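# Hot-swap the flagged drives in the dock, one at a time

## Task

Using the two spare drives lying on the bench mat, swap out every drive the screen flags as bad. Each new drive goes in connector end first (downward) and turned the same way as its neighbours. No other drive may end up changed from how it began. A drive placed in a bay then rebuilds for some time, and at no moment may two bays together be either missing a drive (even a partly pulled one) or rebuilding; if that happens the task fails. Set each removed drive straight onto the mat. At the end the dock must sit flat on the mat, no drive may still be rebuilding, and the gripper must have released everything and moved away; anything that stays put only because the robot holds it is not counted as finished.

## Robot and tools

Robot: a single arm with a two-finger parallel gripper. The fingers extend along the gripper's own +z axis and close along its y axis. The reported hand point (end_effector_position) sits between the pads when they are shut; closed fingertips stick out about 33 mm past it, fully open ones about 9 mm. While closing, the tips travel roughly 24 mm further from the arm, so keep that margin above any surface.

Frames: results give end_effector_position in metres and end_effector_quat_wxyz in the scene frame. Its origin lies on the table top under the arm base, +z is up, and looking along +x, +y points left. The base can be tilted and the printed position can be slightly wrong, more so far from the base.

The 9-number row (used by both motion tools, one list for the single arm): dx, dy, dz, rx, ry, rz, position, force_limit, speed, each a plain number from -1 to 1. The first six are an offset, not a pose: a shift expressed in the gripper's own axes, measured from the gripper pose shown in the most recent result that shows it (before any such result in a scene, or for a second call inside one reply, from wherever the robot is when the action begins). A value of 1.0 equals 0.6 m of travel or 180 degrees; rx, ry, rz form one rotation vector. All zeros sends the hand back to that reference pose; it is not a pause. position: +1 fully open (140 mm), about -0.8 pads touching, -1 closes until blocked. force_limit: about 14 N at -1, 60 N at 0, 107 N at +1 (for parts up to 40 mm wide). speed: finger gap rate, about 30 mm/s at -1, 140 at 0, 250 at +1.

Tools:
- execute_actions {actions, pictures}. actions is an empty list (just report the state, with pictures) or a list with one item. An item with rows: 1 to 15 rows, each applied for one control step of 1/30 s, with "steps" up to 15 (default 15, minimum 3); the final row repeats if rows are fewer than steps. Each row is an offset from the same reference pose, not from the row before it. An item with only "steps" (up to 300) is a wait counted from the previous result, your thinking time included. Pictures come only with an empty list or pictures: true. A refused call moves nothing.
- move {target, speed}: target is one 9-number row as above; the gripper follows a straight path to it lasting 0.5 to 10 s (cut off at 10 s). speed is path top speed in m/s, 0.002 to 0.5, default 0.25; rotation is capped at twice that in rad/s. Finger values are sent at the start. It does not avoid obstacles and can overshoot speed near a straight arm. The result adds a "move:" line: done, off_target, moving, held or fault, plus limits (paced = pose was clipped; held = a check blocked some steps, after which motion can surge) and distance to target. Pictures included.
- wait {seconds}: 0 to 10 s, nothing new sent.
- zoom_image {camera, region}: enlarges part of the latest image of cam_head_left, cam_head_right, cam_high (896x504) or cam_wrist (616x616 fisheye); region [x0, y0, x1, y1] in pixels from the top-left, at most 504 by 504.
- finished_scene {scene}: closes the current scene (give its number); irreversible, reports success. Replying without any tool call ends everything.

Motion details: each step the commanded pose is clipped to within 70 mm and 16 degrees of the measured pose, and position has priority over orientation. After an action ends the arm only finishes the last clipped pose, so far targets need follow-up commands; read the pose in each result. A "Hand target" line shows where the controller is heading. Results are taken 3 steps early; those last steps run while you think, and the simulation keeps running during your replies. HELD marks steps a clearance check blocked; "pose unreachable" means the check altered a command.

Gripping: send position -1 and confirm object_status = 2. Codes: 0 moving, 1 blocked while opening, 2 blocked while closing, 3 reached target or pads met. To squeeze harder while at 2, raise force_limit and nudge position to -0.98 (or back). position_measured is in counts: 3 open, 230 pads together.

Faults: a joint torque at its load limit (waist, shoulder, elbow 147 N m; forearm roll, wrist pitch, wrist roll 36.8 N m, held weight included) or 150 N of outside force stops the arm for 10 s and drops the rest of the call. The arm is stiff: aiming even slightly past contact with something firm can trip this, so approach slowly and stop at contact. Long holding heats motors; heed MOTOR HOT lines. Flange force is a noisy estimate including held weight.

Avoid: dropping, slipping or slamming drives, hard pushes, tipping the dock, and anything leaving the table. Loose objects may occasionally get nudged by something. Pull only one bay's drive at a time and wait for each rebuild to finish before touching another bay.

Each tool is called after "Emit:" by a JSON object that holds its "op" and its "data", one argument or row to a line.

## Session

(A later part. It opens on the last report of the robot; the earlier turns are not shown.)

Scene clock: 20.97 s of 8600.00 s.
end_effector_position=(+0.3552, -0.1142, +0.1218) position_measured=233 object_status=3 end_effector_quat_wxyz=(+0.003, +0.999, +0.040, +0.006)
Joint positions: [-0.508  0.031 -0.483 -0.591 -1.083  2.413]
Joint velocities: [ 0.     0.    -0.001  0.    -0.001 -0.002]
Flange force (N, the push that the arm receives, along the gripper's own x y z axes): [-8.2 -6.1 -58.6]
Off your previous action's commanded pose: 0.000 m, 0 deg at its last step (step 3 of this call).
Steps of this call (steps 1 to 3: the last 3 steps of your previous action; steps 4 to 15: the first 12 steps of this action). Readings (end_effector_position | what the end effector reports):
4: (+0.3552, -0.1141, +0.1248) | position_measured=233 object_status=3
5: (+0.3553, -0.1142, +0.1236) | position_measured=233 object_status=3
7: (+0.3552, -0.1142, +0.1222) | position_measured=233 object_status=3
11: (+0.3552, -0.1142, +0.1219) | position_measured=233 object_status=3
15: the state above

Emit:
{"op": "move", "data": {
  "target": [0,0,-0.17,0,0,0,-0.15,0,0]
}}

Emit:
{"op": "move", "data": {
  "target": [0.135,0.003,0,0,0,0,-0.15,0,0]
}}

Scene clock: 22.03 s of 8600.00 s.
end_effector_position=(+0.3544, -0.1139, +0.2238) position_measured=148 object_status=3 end_effector_quat_wxyz=(+0.003, +0.999, +0.041, +0.006)
Joint positions: [-0.637 -0.072 -0.358 -0.533 -1.338  2.392]
Joint velocities: [-0.001  0.001  0.001 -0.    -0.    -0.002]
Flange force (N, the push that the arm receives, along the gripper's own x y z axes): [1.8 -1.2 -2.8]
Hand target: +0.354, -0.114, +0.224; +0.003, +0.999, +0.041, +0.006
Off your previous action's commanded pose: 0.000 m, 0 deg at its last step (step 3 of this call).
Off the commanded pose: 0.000 m, 0 deg.
Kept back: nothing.
move: done
camera_calibration (this result's frames):
cam_wrist: T_world_to_cam=[[0.147581, -0.988871, 0.0187958, -0.177936], [-0.884093, -0.123377, 0.450731, 0.199506], [-0.443396, -0.0831367, -0.892462, 0.542021], [0, 0, 0, 1]] pos_world=[0.442971, -0.10628, 0.397154]

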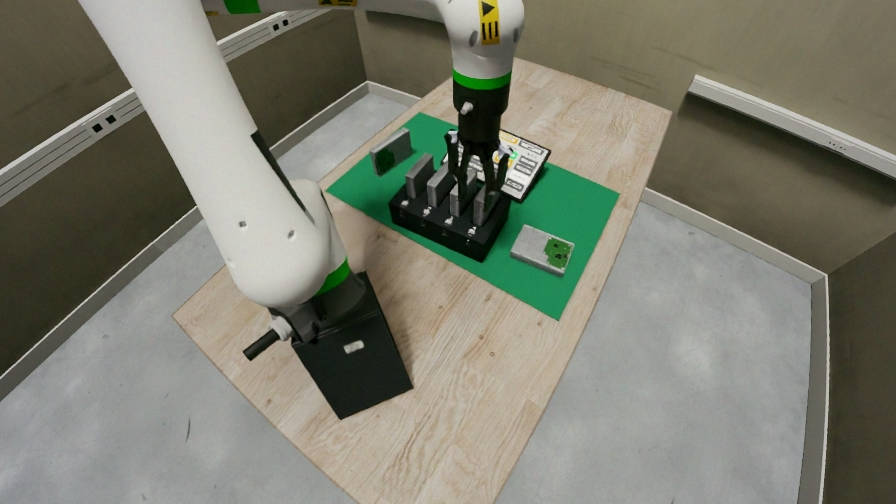

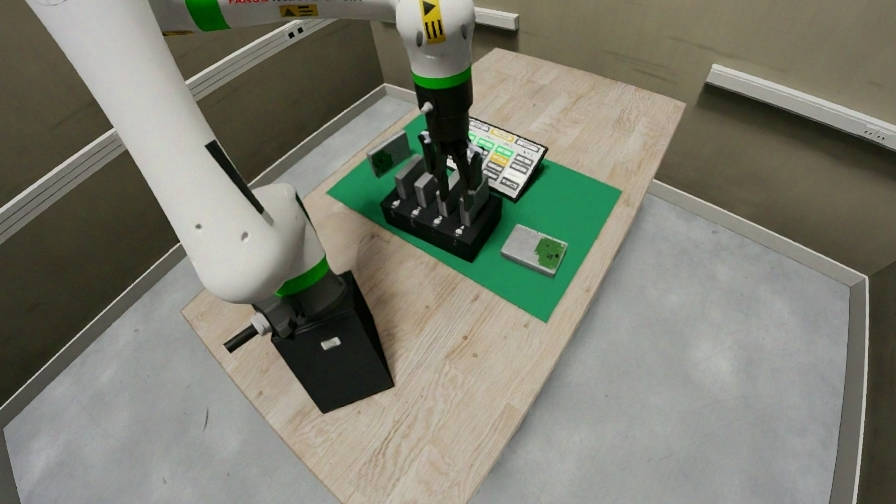

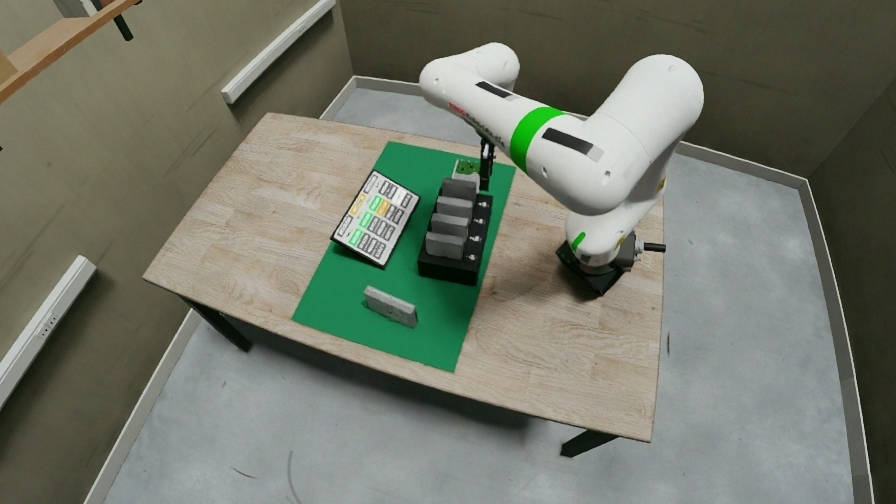

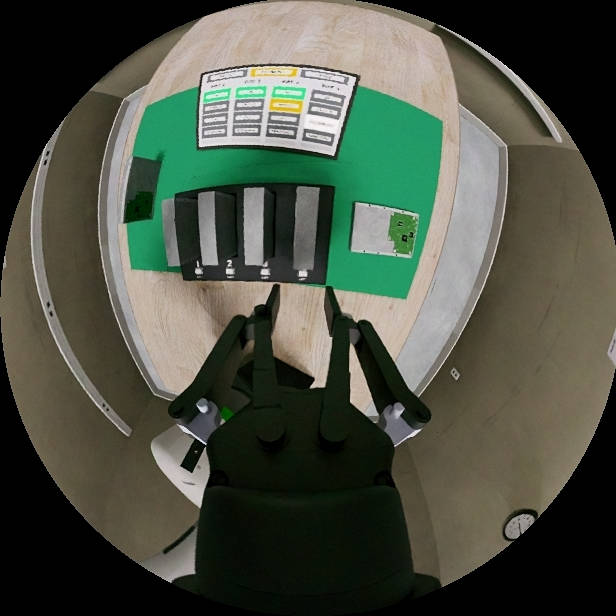

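Scene clock: 22.80 s of 8600.00 s.
end_effector_position=(+0.4353, -0.1088, +0.2245) position_measured=148 object_status=3 end_effector_quat_wxyz=(+0.002, +0.999, +0.041, +0.006)
Joint positions: [-0.534  0.038 -0.192 -0.532 -1.337  2.275]
Joint velocities: [-0.     0.002  0.     0.    -0.    -0.   ]
Flange force (N, the push that the arm receives, along the gripper's own x y z axes): [0.4 -4.8 -0.5]
Hand target: +0.435, -0.109, +0.224; +0.002, +0.999, +0.041, +0.006
Off the commanded pose: 0.000 m, 0 deg.
Kept back: nothing.
move: done
camera_calibration (this result's frames):
cam_wrist: T_world_to_cam=[[0.147565, -0.988885, 0.0182166, -0.184714], [-0.884211, -0.123648, 0.450425, 0.27146], [-0.443166, -0.0825743, -0.892629, 0.578884], [0, 0, 0, 1]] pos_world=[0.523827, -0.101294, 0.397821]

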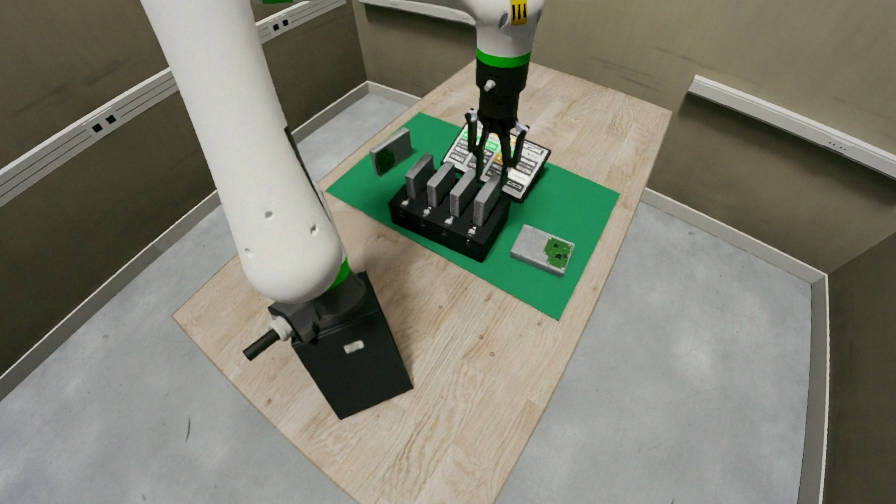

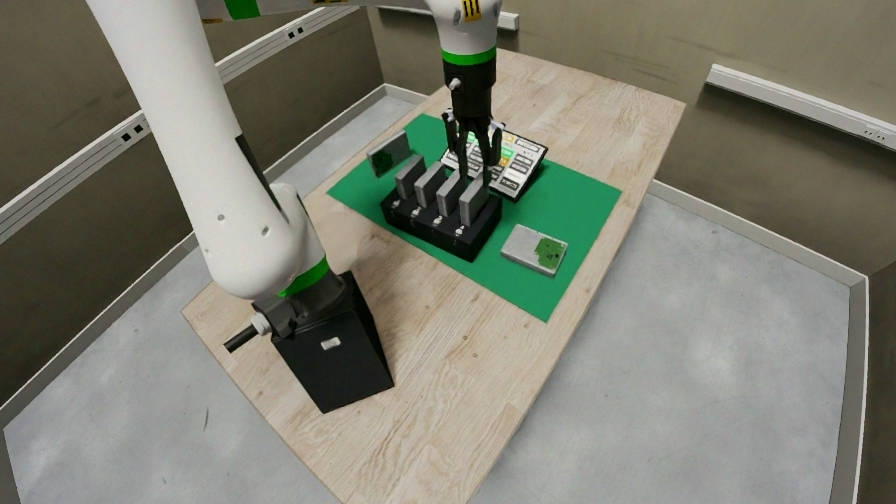

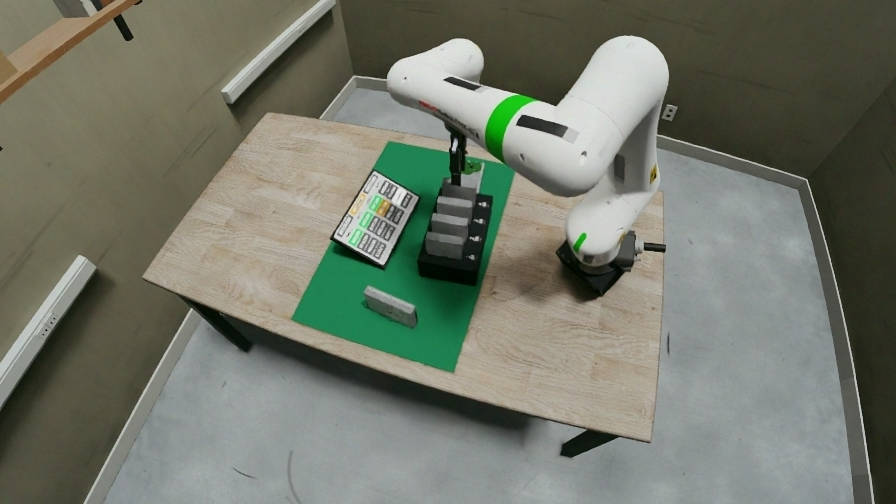

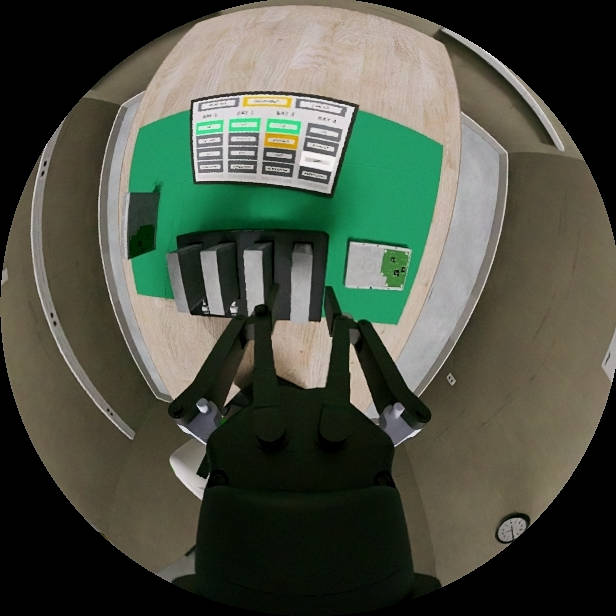

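Emit:
{"op": "move", "data": {
  "target": [0,-0.002,0.115,0,0,0,-0.15,0,0],
  "speed": 0.1
}}

Emit:
{"op": "execute_actions", "data": {
  "actions": [
    {"rows":[[0,0,0,0,0,0,-1,0.3,-0.3]]}
  ]
}}

Emit:
{"op": "move", "data": {
  "target": [0,0,-0.2,0,0,0,-1,0.3,-0.3],
  "speed": 0.08
}}

Scene clock: 24.03 s of 8600.00 s.
end_effector_position=(+0.4357, -0.1078, +0.1555) position_measured=148 object_status=3 end_effector_quat_wxyz=(+0.002, +0.999, +0.040, +0.006)
Joint positions: [-0.455  0.092 -0.279 -0.559 -1.176  2.284]
Joint velocities: [ 0.     0.002 -0.     0.    -0.     0.001]
Flange force (N, the push that the arm receives, along the gripper's own x y z axes): [-0.7 -4.0 0.1]
Hand target: +0.436, -0.108, +0.155; +0.002, +0.999, +0.040, +0.006
Off the commanded pose: 0.000 m, 0 deg.
Kept back: nothing.
move: done
camera_calibration (this result's frames):
cam_wrist: T_world_to_cam=[[0.147318, -0.988922, 0.0181605, -0.182476], [-0.884272, -0.123458, 0.450357, 0.303086], [-0.443126, -0.0824046, -0.892664, 0.517592], [0, 0, 0, 1]] pos_world=[0.524251, -0.100384, 0.328853]

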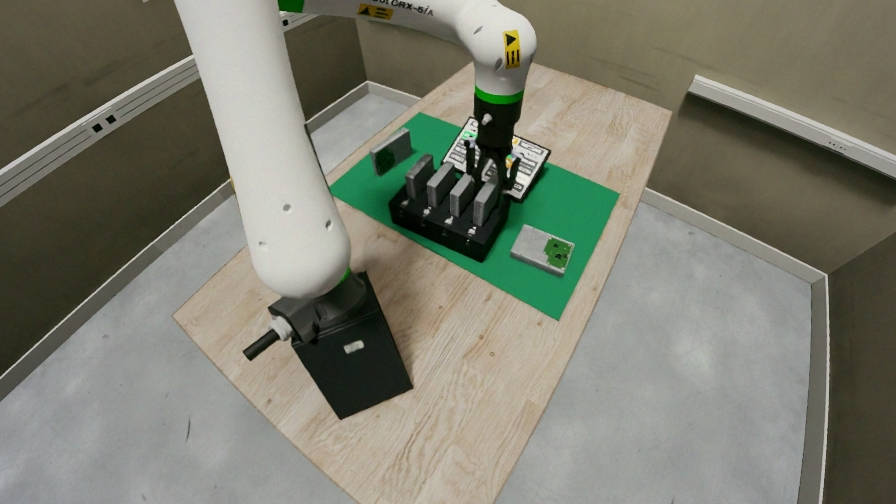

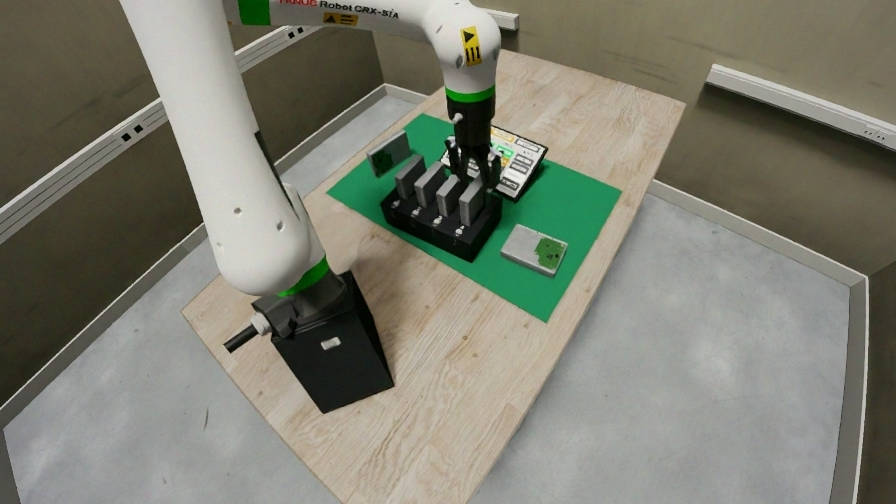

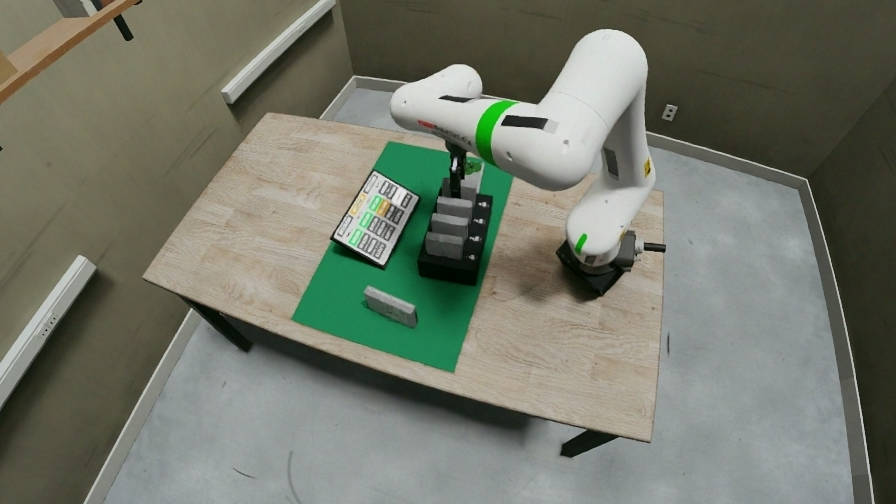

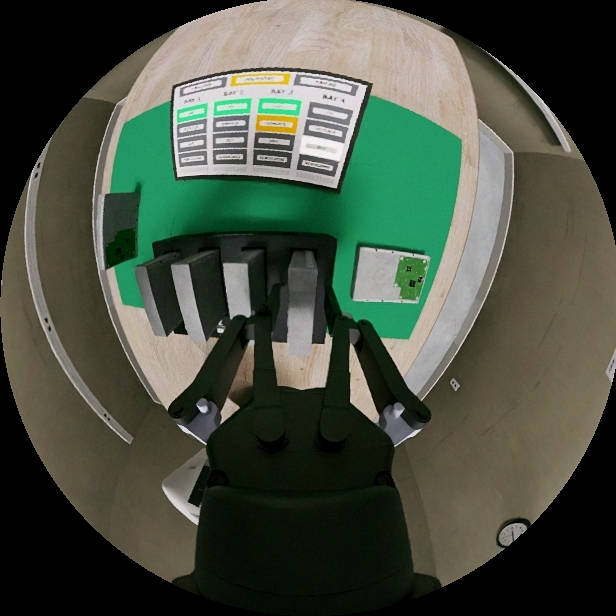

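Scene clock: 24.43 s of 8600.00 s.
end_effector_position=(+0.4357, -0.1078, +0.1555) position_measured=195 object_status=0 end_effector_quat_wxyz=(+0.002, +0.999, +0.040, +0.006)
Joint positions: [-0.455  0.092 -0.279 -0.559 -1.176  2.284]
Joint velocities: [-0.001  0.     0.001  0.     0.001  0.   ]
Flange force (N, the push that the arm receives, along the gripper's own x y z axes): [1.6 -7.0 -0.8]
Steps of this call (steps 1 to 12: the first 12 steps of this action). Readings (end_effector_position | what the end effector reports):
1: (+0.4357, -0.1078, +0.1555) | position_measured=148 object_status=0
2: (+0.4357, -0.1078, +0.1555) | position_measured=151 object_status=0
4: (+0.4357, -0.1078, +0.1555) | position_measured=162 object_status=0
8: (+0.4357, -0.1078, +0.1555) | position_measured=185 object_status=0
12: the state above

Scene clock: 26.47 s of 8600.00 s.
end_effector_position=(+0.4348, -0.1074, +0.2755) position_measured=195 object_status=2 end_effector_quat_wxyz=(+0.002, +0.999, +0.041, +0.006)
Joint positions: [-0.59   0.013 -0.111 -0.522 -1.455  2.269]
Joint velocities: [-0.     0.002  0.    -0.    -0.001  0.001]
Flange force (N, the push that the arm receives, along the gripper's own x y z axes): [3.0 1.3 4.3]
Hand target: +0.435, -0.107, +0.275; +0.002, +0.999, +0.041, +0.006
Off your previous action's commanded pose: 0.000 m, 0 deg at its last step (step 3 of this call).
Off the commanded pose: 0.000 m, 0 deg.
Kept back: nothing.
move: done
camera_calibration (this result's frames):
cam_wrist: T_world_to_cam=[[0.14771, -0.988861, 0.0183005, -0.184259], [-0.884202, -0.123741, 0.450416, 0.248222], [-0.443135, -0.0827121, -0.892631, 0.624274], [0, 0, 0, 1]] pos_world=[0.523333, -0.0998563, 0.448815]

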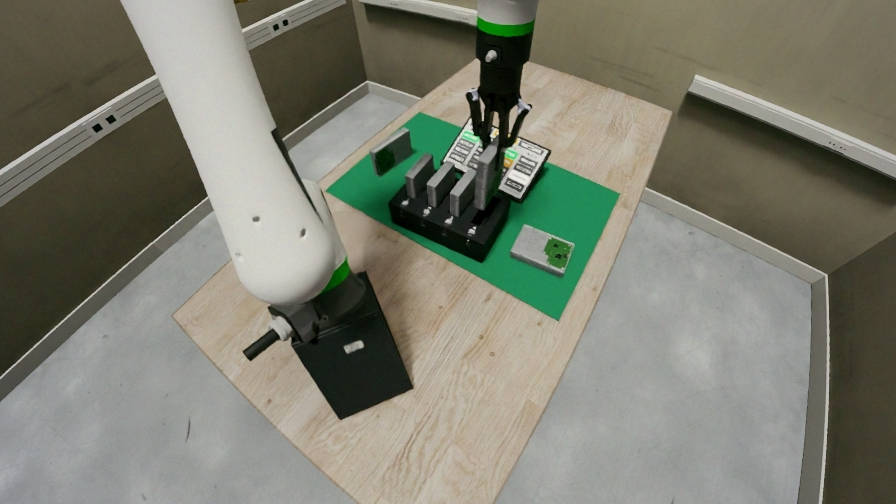

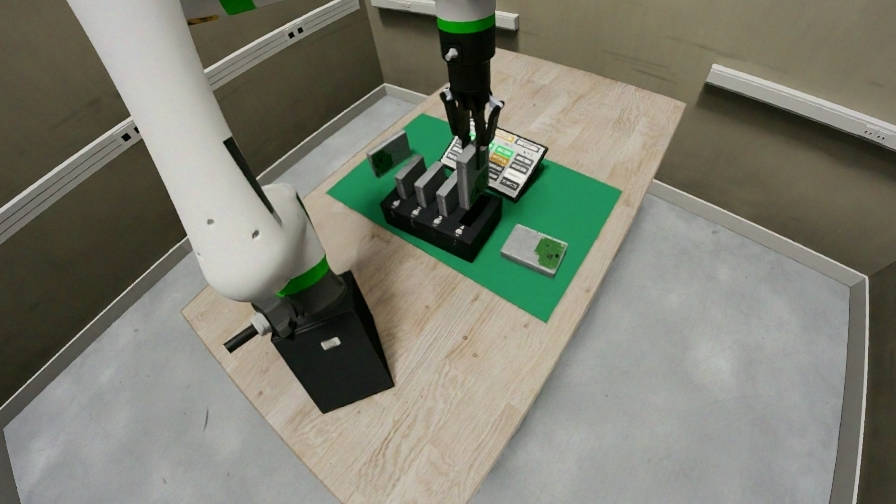

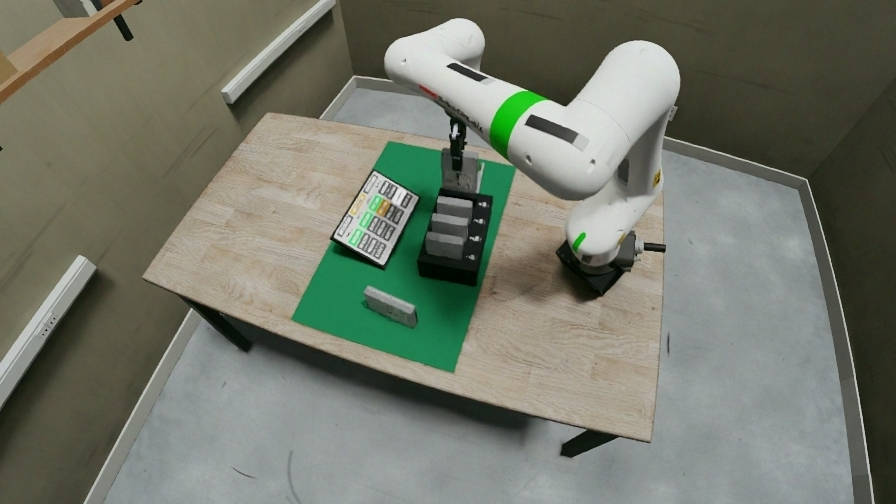

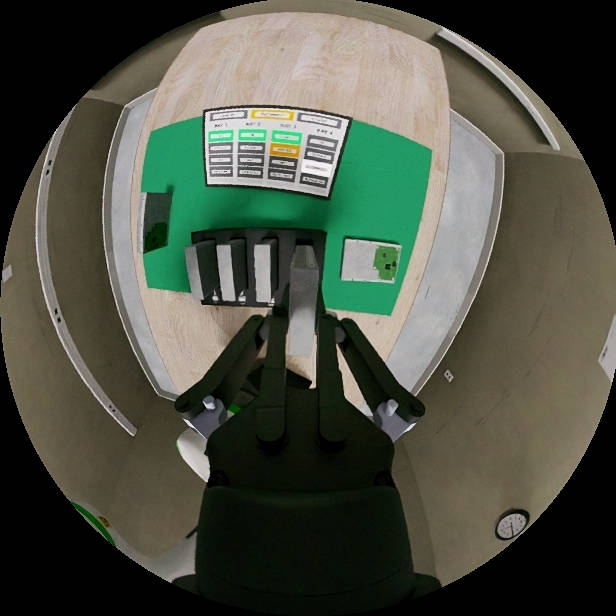

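Emit:
{"op": "move", "data": {
  "target": [0.29,0.275,0.06,0,0,0.5,-1,0.3,-0.3]
}}

Emit:
{"op": "move", "data": {
  "target": [0,0,0.155,0,0,0,-1,0.3,-0.3],
  "speed": 0.1
}}

Emit:
{"op": "execute_actions", "data": {
  "actions": [
    {"rows":[[0,0,0.007,0,0,0,-1,0.3,-0.3]]}
  ]
}}

Emit:
{"op": "execute_actions", "data": {
  "actions": [
    {"rows":[[0,0,0.007,0,0,0,-1,0.3,-0.3]]}
  ]
}}

Scene clock: 30.27 s of 8600.00 s.
end_effector_position=(+0.6221, -0.2576, +0.2416) position_measured=195 object_status=2 end_effector_quat_wxyz=(-0.002, +0.735, -0.678, +0.006)
Joint positions: [-0.602  0.618  0.566 -0.518 -1.524  0.672]
Joint velocities: [ 0.     0.     0.    -0.    -0.001  0.002]
Flange force (N, the push that the arm receives, along the gripper's own x y z axes): [-7.4 5.4 5.8]
Hand target: +0.622, -0.257, +0.242; -0.002, +0.735, -0.678, +0.006
Off the commanded pose: 0.001 m, 0 deg.
Kept back: nothing.
move: done
camera_calibration (this result's frames):
cam_wrist: T_world_to_cam=[[-0.989013, -0.147825, 0.00119762, 0.568105], [-0.131122, 0.880946, 0.454689, 0.199721], [-0.0682696, 0.449536, -0.89065, 0.568041], [0, 0, 0, 1]] pos_world=[0.626831, -0.347318, 0.414435]

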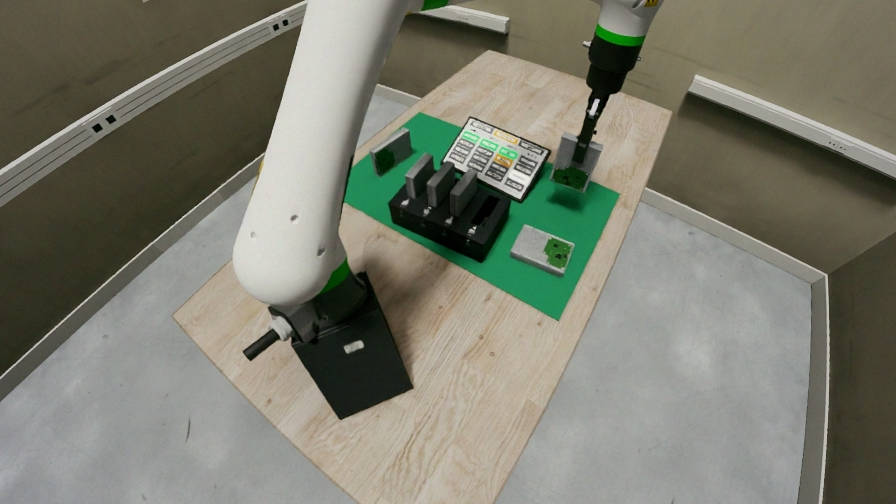

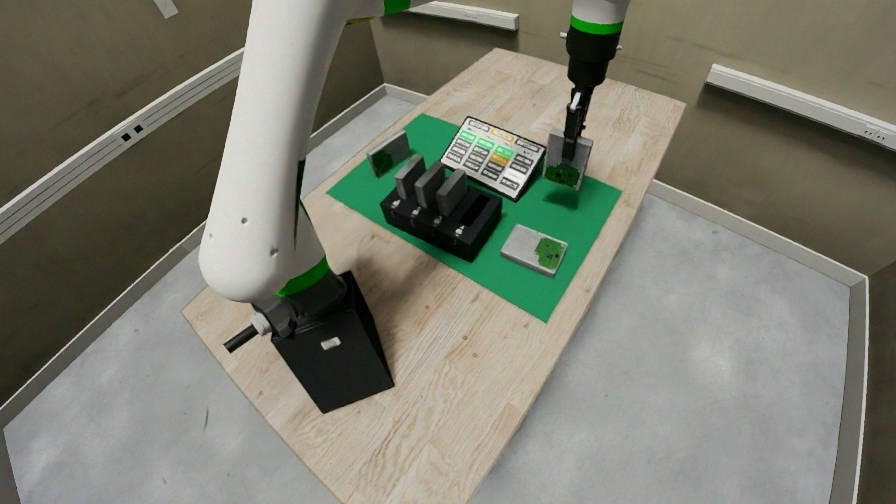

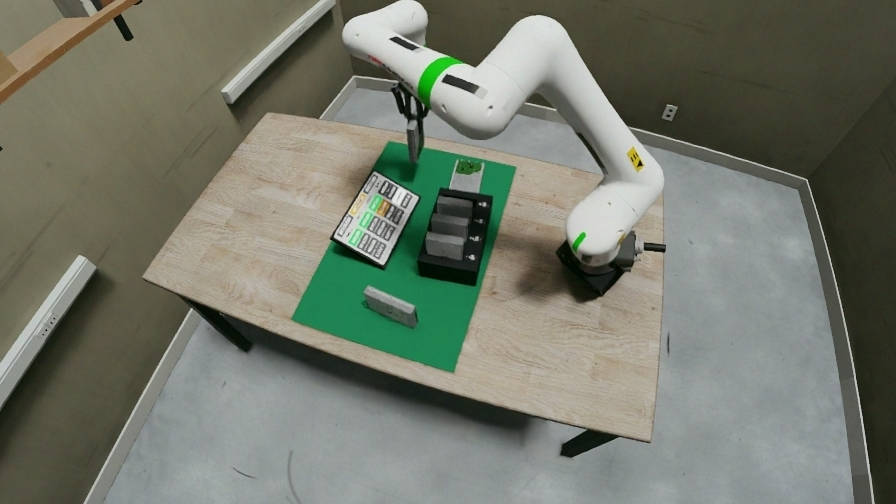

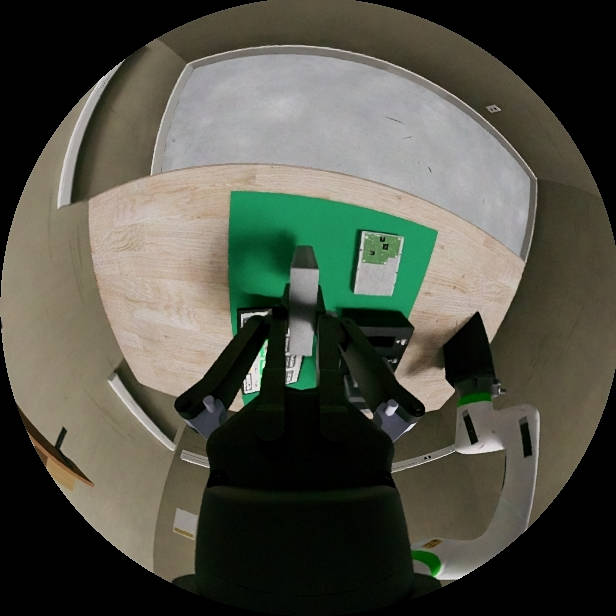

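Scene clock: 31.53 s of 8600.00 s.
end_effector_position=(+0.6229, -0.2579, +0.1487) position_measured=195 object_status=2 end_effector_quat_wxyz=(-0.002, +0.735, -0.678, +0.006)
Joint positions: [-0.533  0.66   0.443 -0.531 -1.347  0.697]
Joint velocities: [-0.     0.    -0.    -0.     0.     0.002]
Flange force (N, the push that the arm receives, along the gripper's own x y z axes): [-5.2 3.2 4.2]
Hand target: +0.623, -0.258, +0.149; -0.002, +0.735, -0.678, +0.006
Off the commanded pose: 0.000 m, 0 deg.
Kept back: nothing.
move: done
camera_calibration (this result's frames):
cam_wrist: T_world_to_cam=[[-0.989051, -0.147568, 0.00111006, 0.568998], [-0.130934, 0.880989, 0.454659, 0.242307], [-0.0680709, 0.449535, -0.890665, 0.485355], [0, 0, 0, 1]] pos_world=[0.627533, -0.347688, 0.32149]

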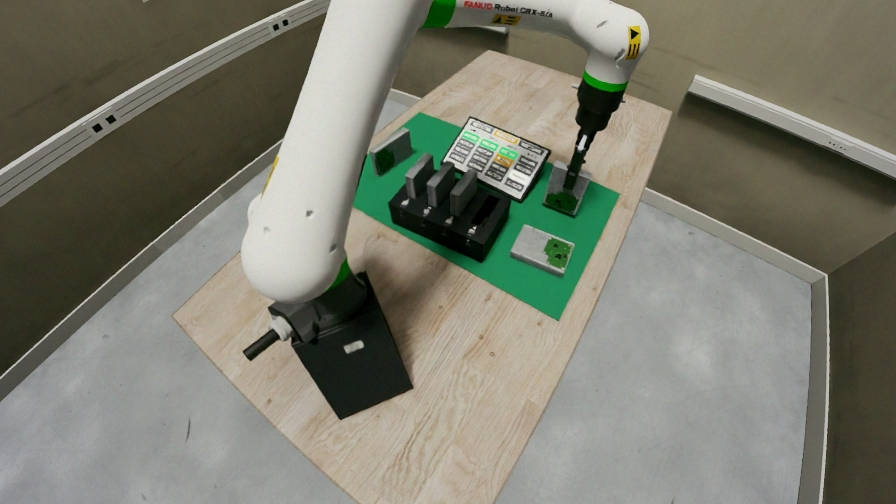

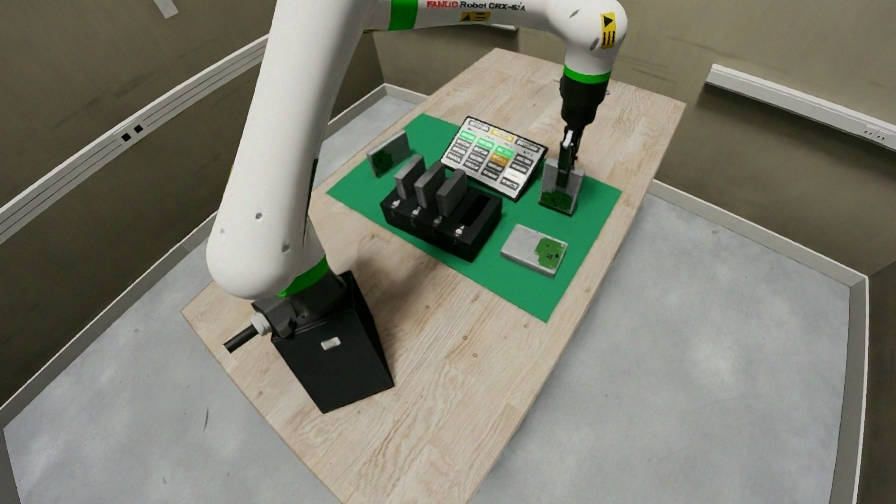

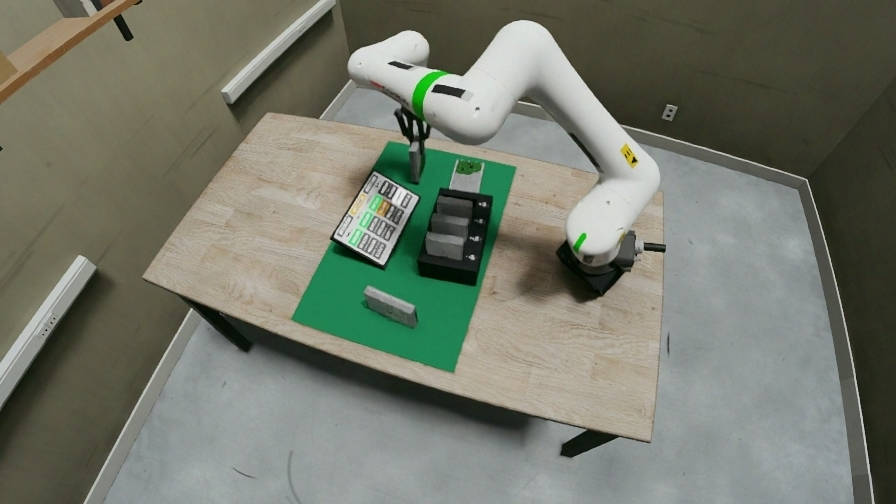

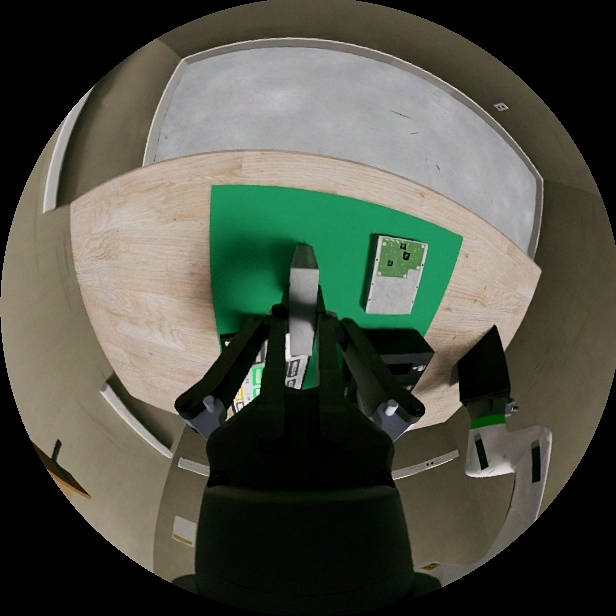

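Scene clock: 31.93 s of 8600.00 s.
end_effector_position=(+0.6229, -0.2579, +0.1445) position_measured=195 object_status=2 end_effector_quat_wxyz=(-0.002, +0.735, -0.678, +0.006)
Joint positions: [-0.53   0.663  0.439 -0.532 -1.339  0.698]
Joint velocities: [-0.001  0.001 -0.001 -0.    -0.    -0.   ]
Flange force (N, the push that the arm receives, along the gripper's own x y z axes): [-9.0 2.9 5.7]
Steps of this call (steps 1 to 12: the first 12 steps of this action). Readings (end_effector_position | what the end effector reports):
1: (+0.6229, -0.2579, +0.1486) | position_measured=195 object_status=2
2: (+0.6230, -0.2580, +0.1472) | position_measured=195 object_status=2
4: (+0.6227, -0.2578, +0.1444) | position_measured=195 object_status=2
8: (+0.6229, -0.2579, +0.1444) | position_measured=195 object_status=2
12: the state above

Scene clock: 32.43 s of 8600.00 s.
end_effector_position=(+0.6230, -0.2579, +0.1403) position_measured=195 object_status=2 end_effector_quat_wxyz=(-0.002, +0.735, -0.678, +0.006)
Joint positions: [-0.527  0.666  0.435 -0.533 -1.332  0.699]
Joint velocities: [-0.     0.     0.001  0.    -0.     0.001]
Flange force (N, the push that the arm receives, along the gripper's own x y z axes): [-2.1 -3.5 0.3]
Off your previous action's commanded pose: 0.000 m, 0 deg at its last step (step 3 of this call).
Steps of this call (steps 1 to 3: the last 3 steps of your previous action; steps 4 to 15: the first 12 steps of this action, its rows measured from where the robot was after step 3). Readings (end_effector_position | what the end effector reports):
3: (+0.6229, -0.2579, +0.1445) | position_measured=195 object_status=2
4: (+0.6230, -0.2579, +0.1444) | position_measured=195 object_status=2
5: (+0.6231, -0.2580, +0.1431) | position_measured=195 object_status=2
7: (+0.6227, -0.2580, +0.1403) | position_measured=195 object_status=2
11: (+0.6230, -0.2579, +0.1403) | position_measured=195 object_status=2
15: the state above


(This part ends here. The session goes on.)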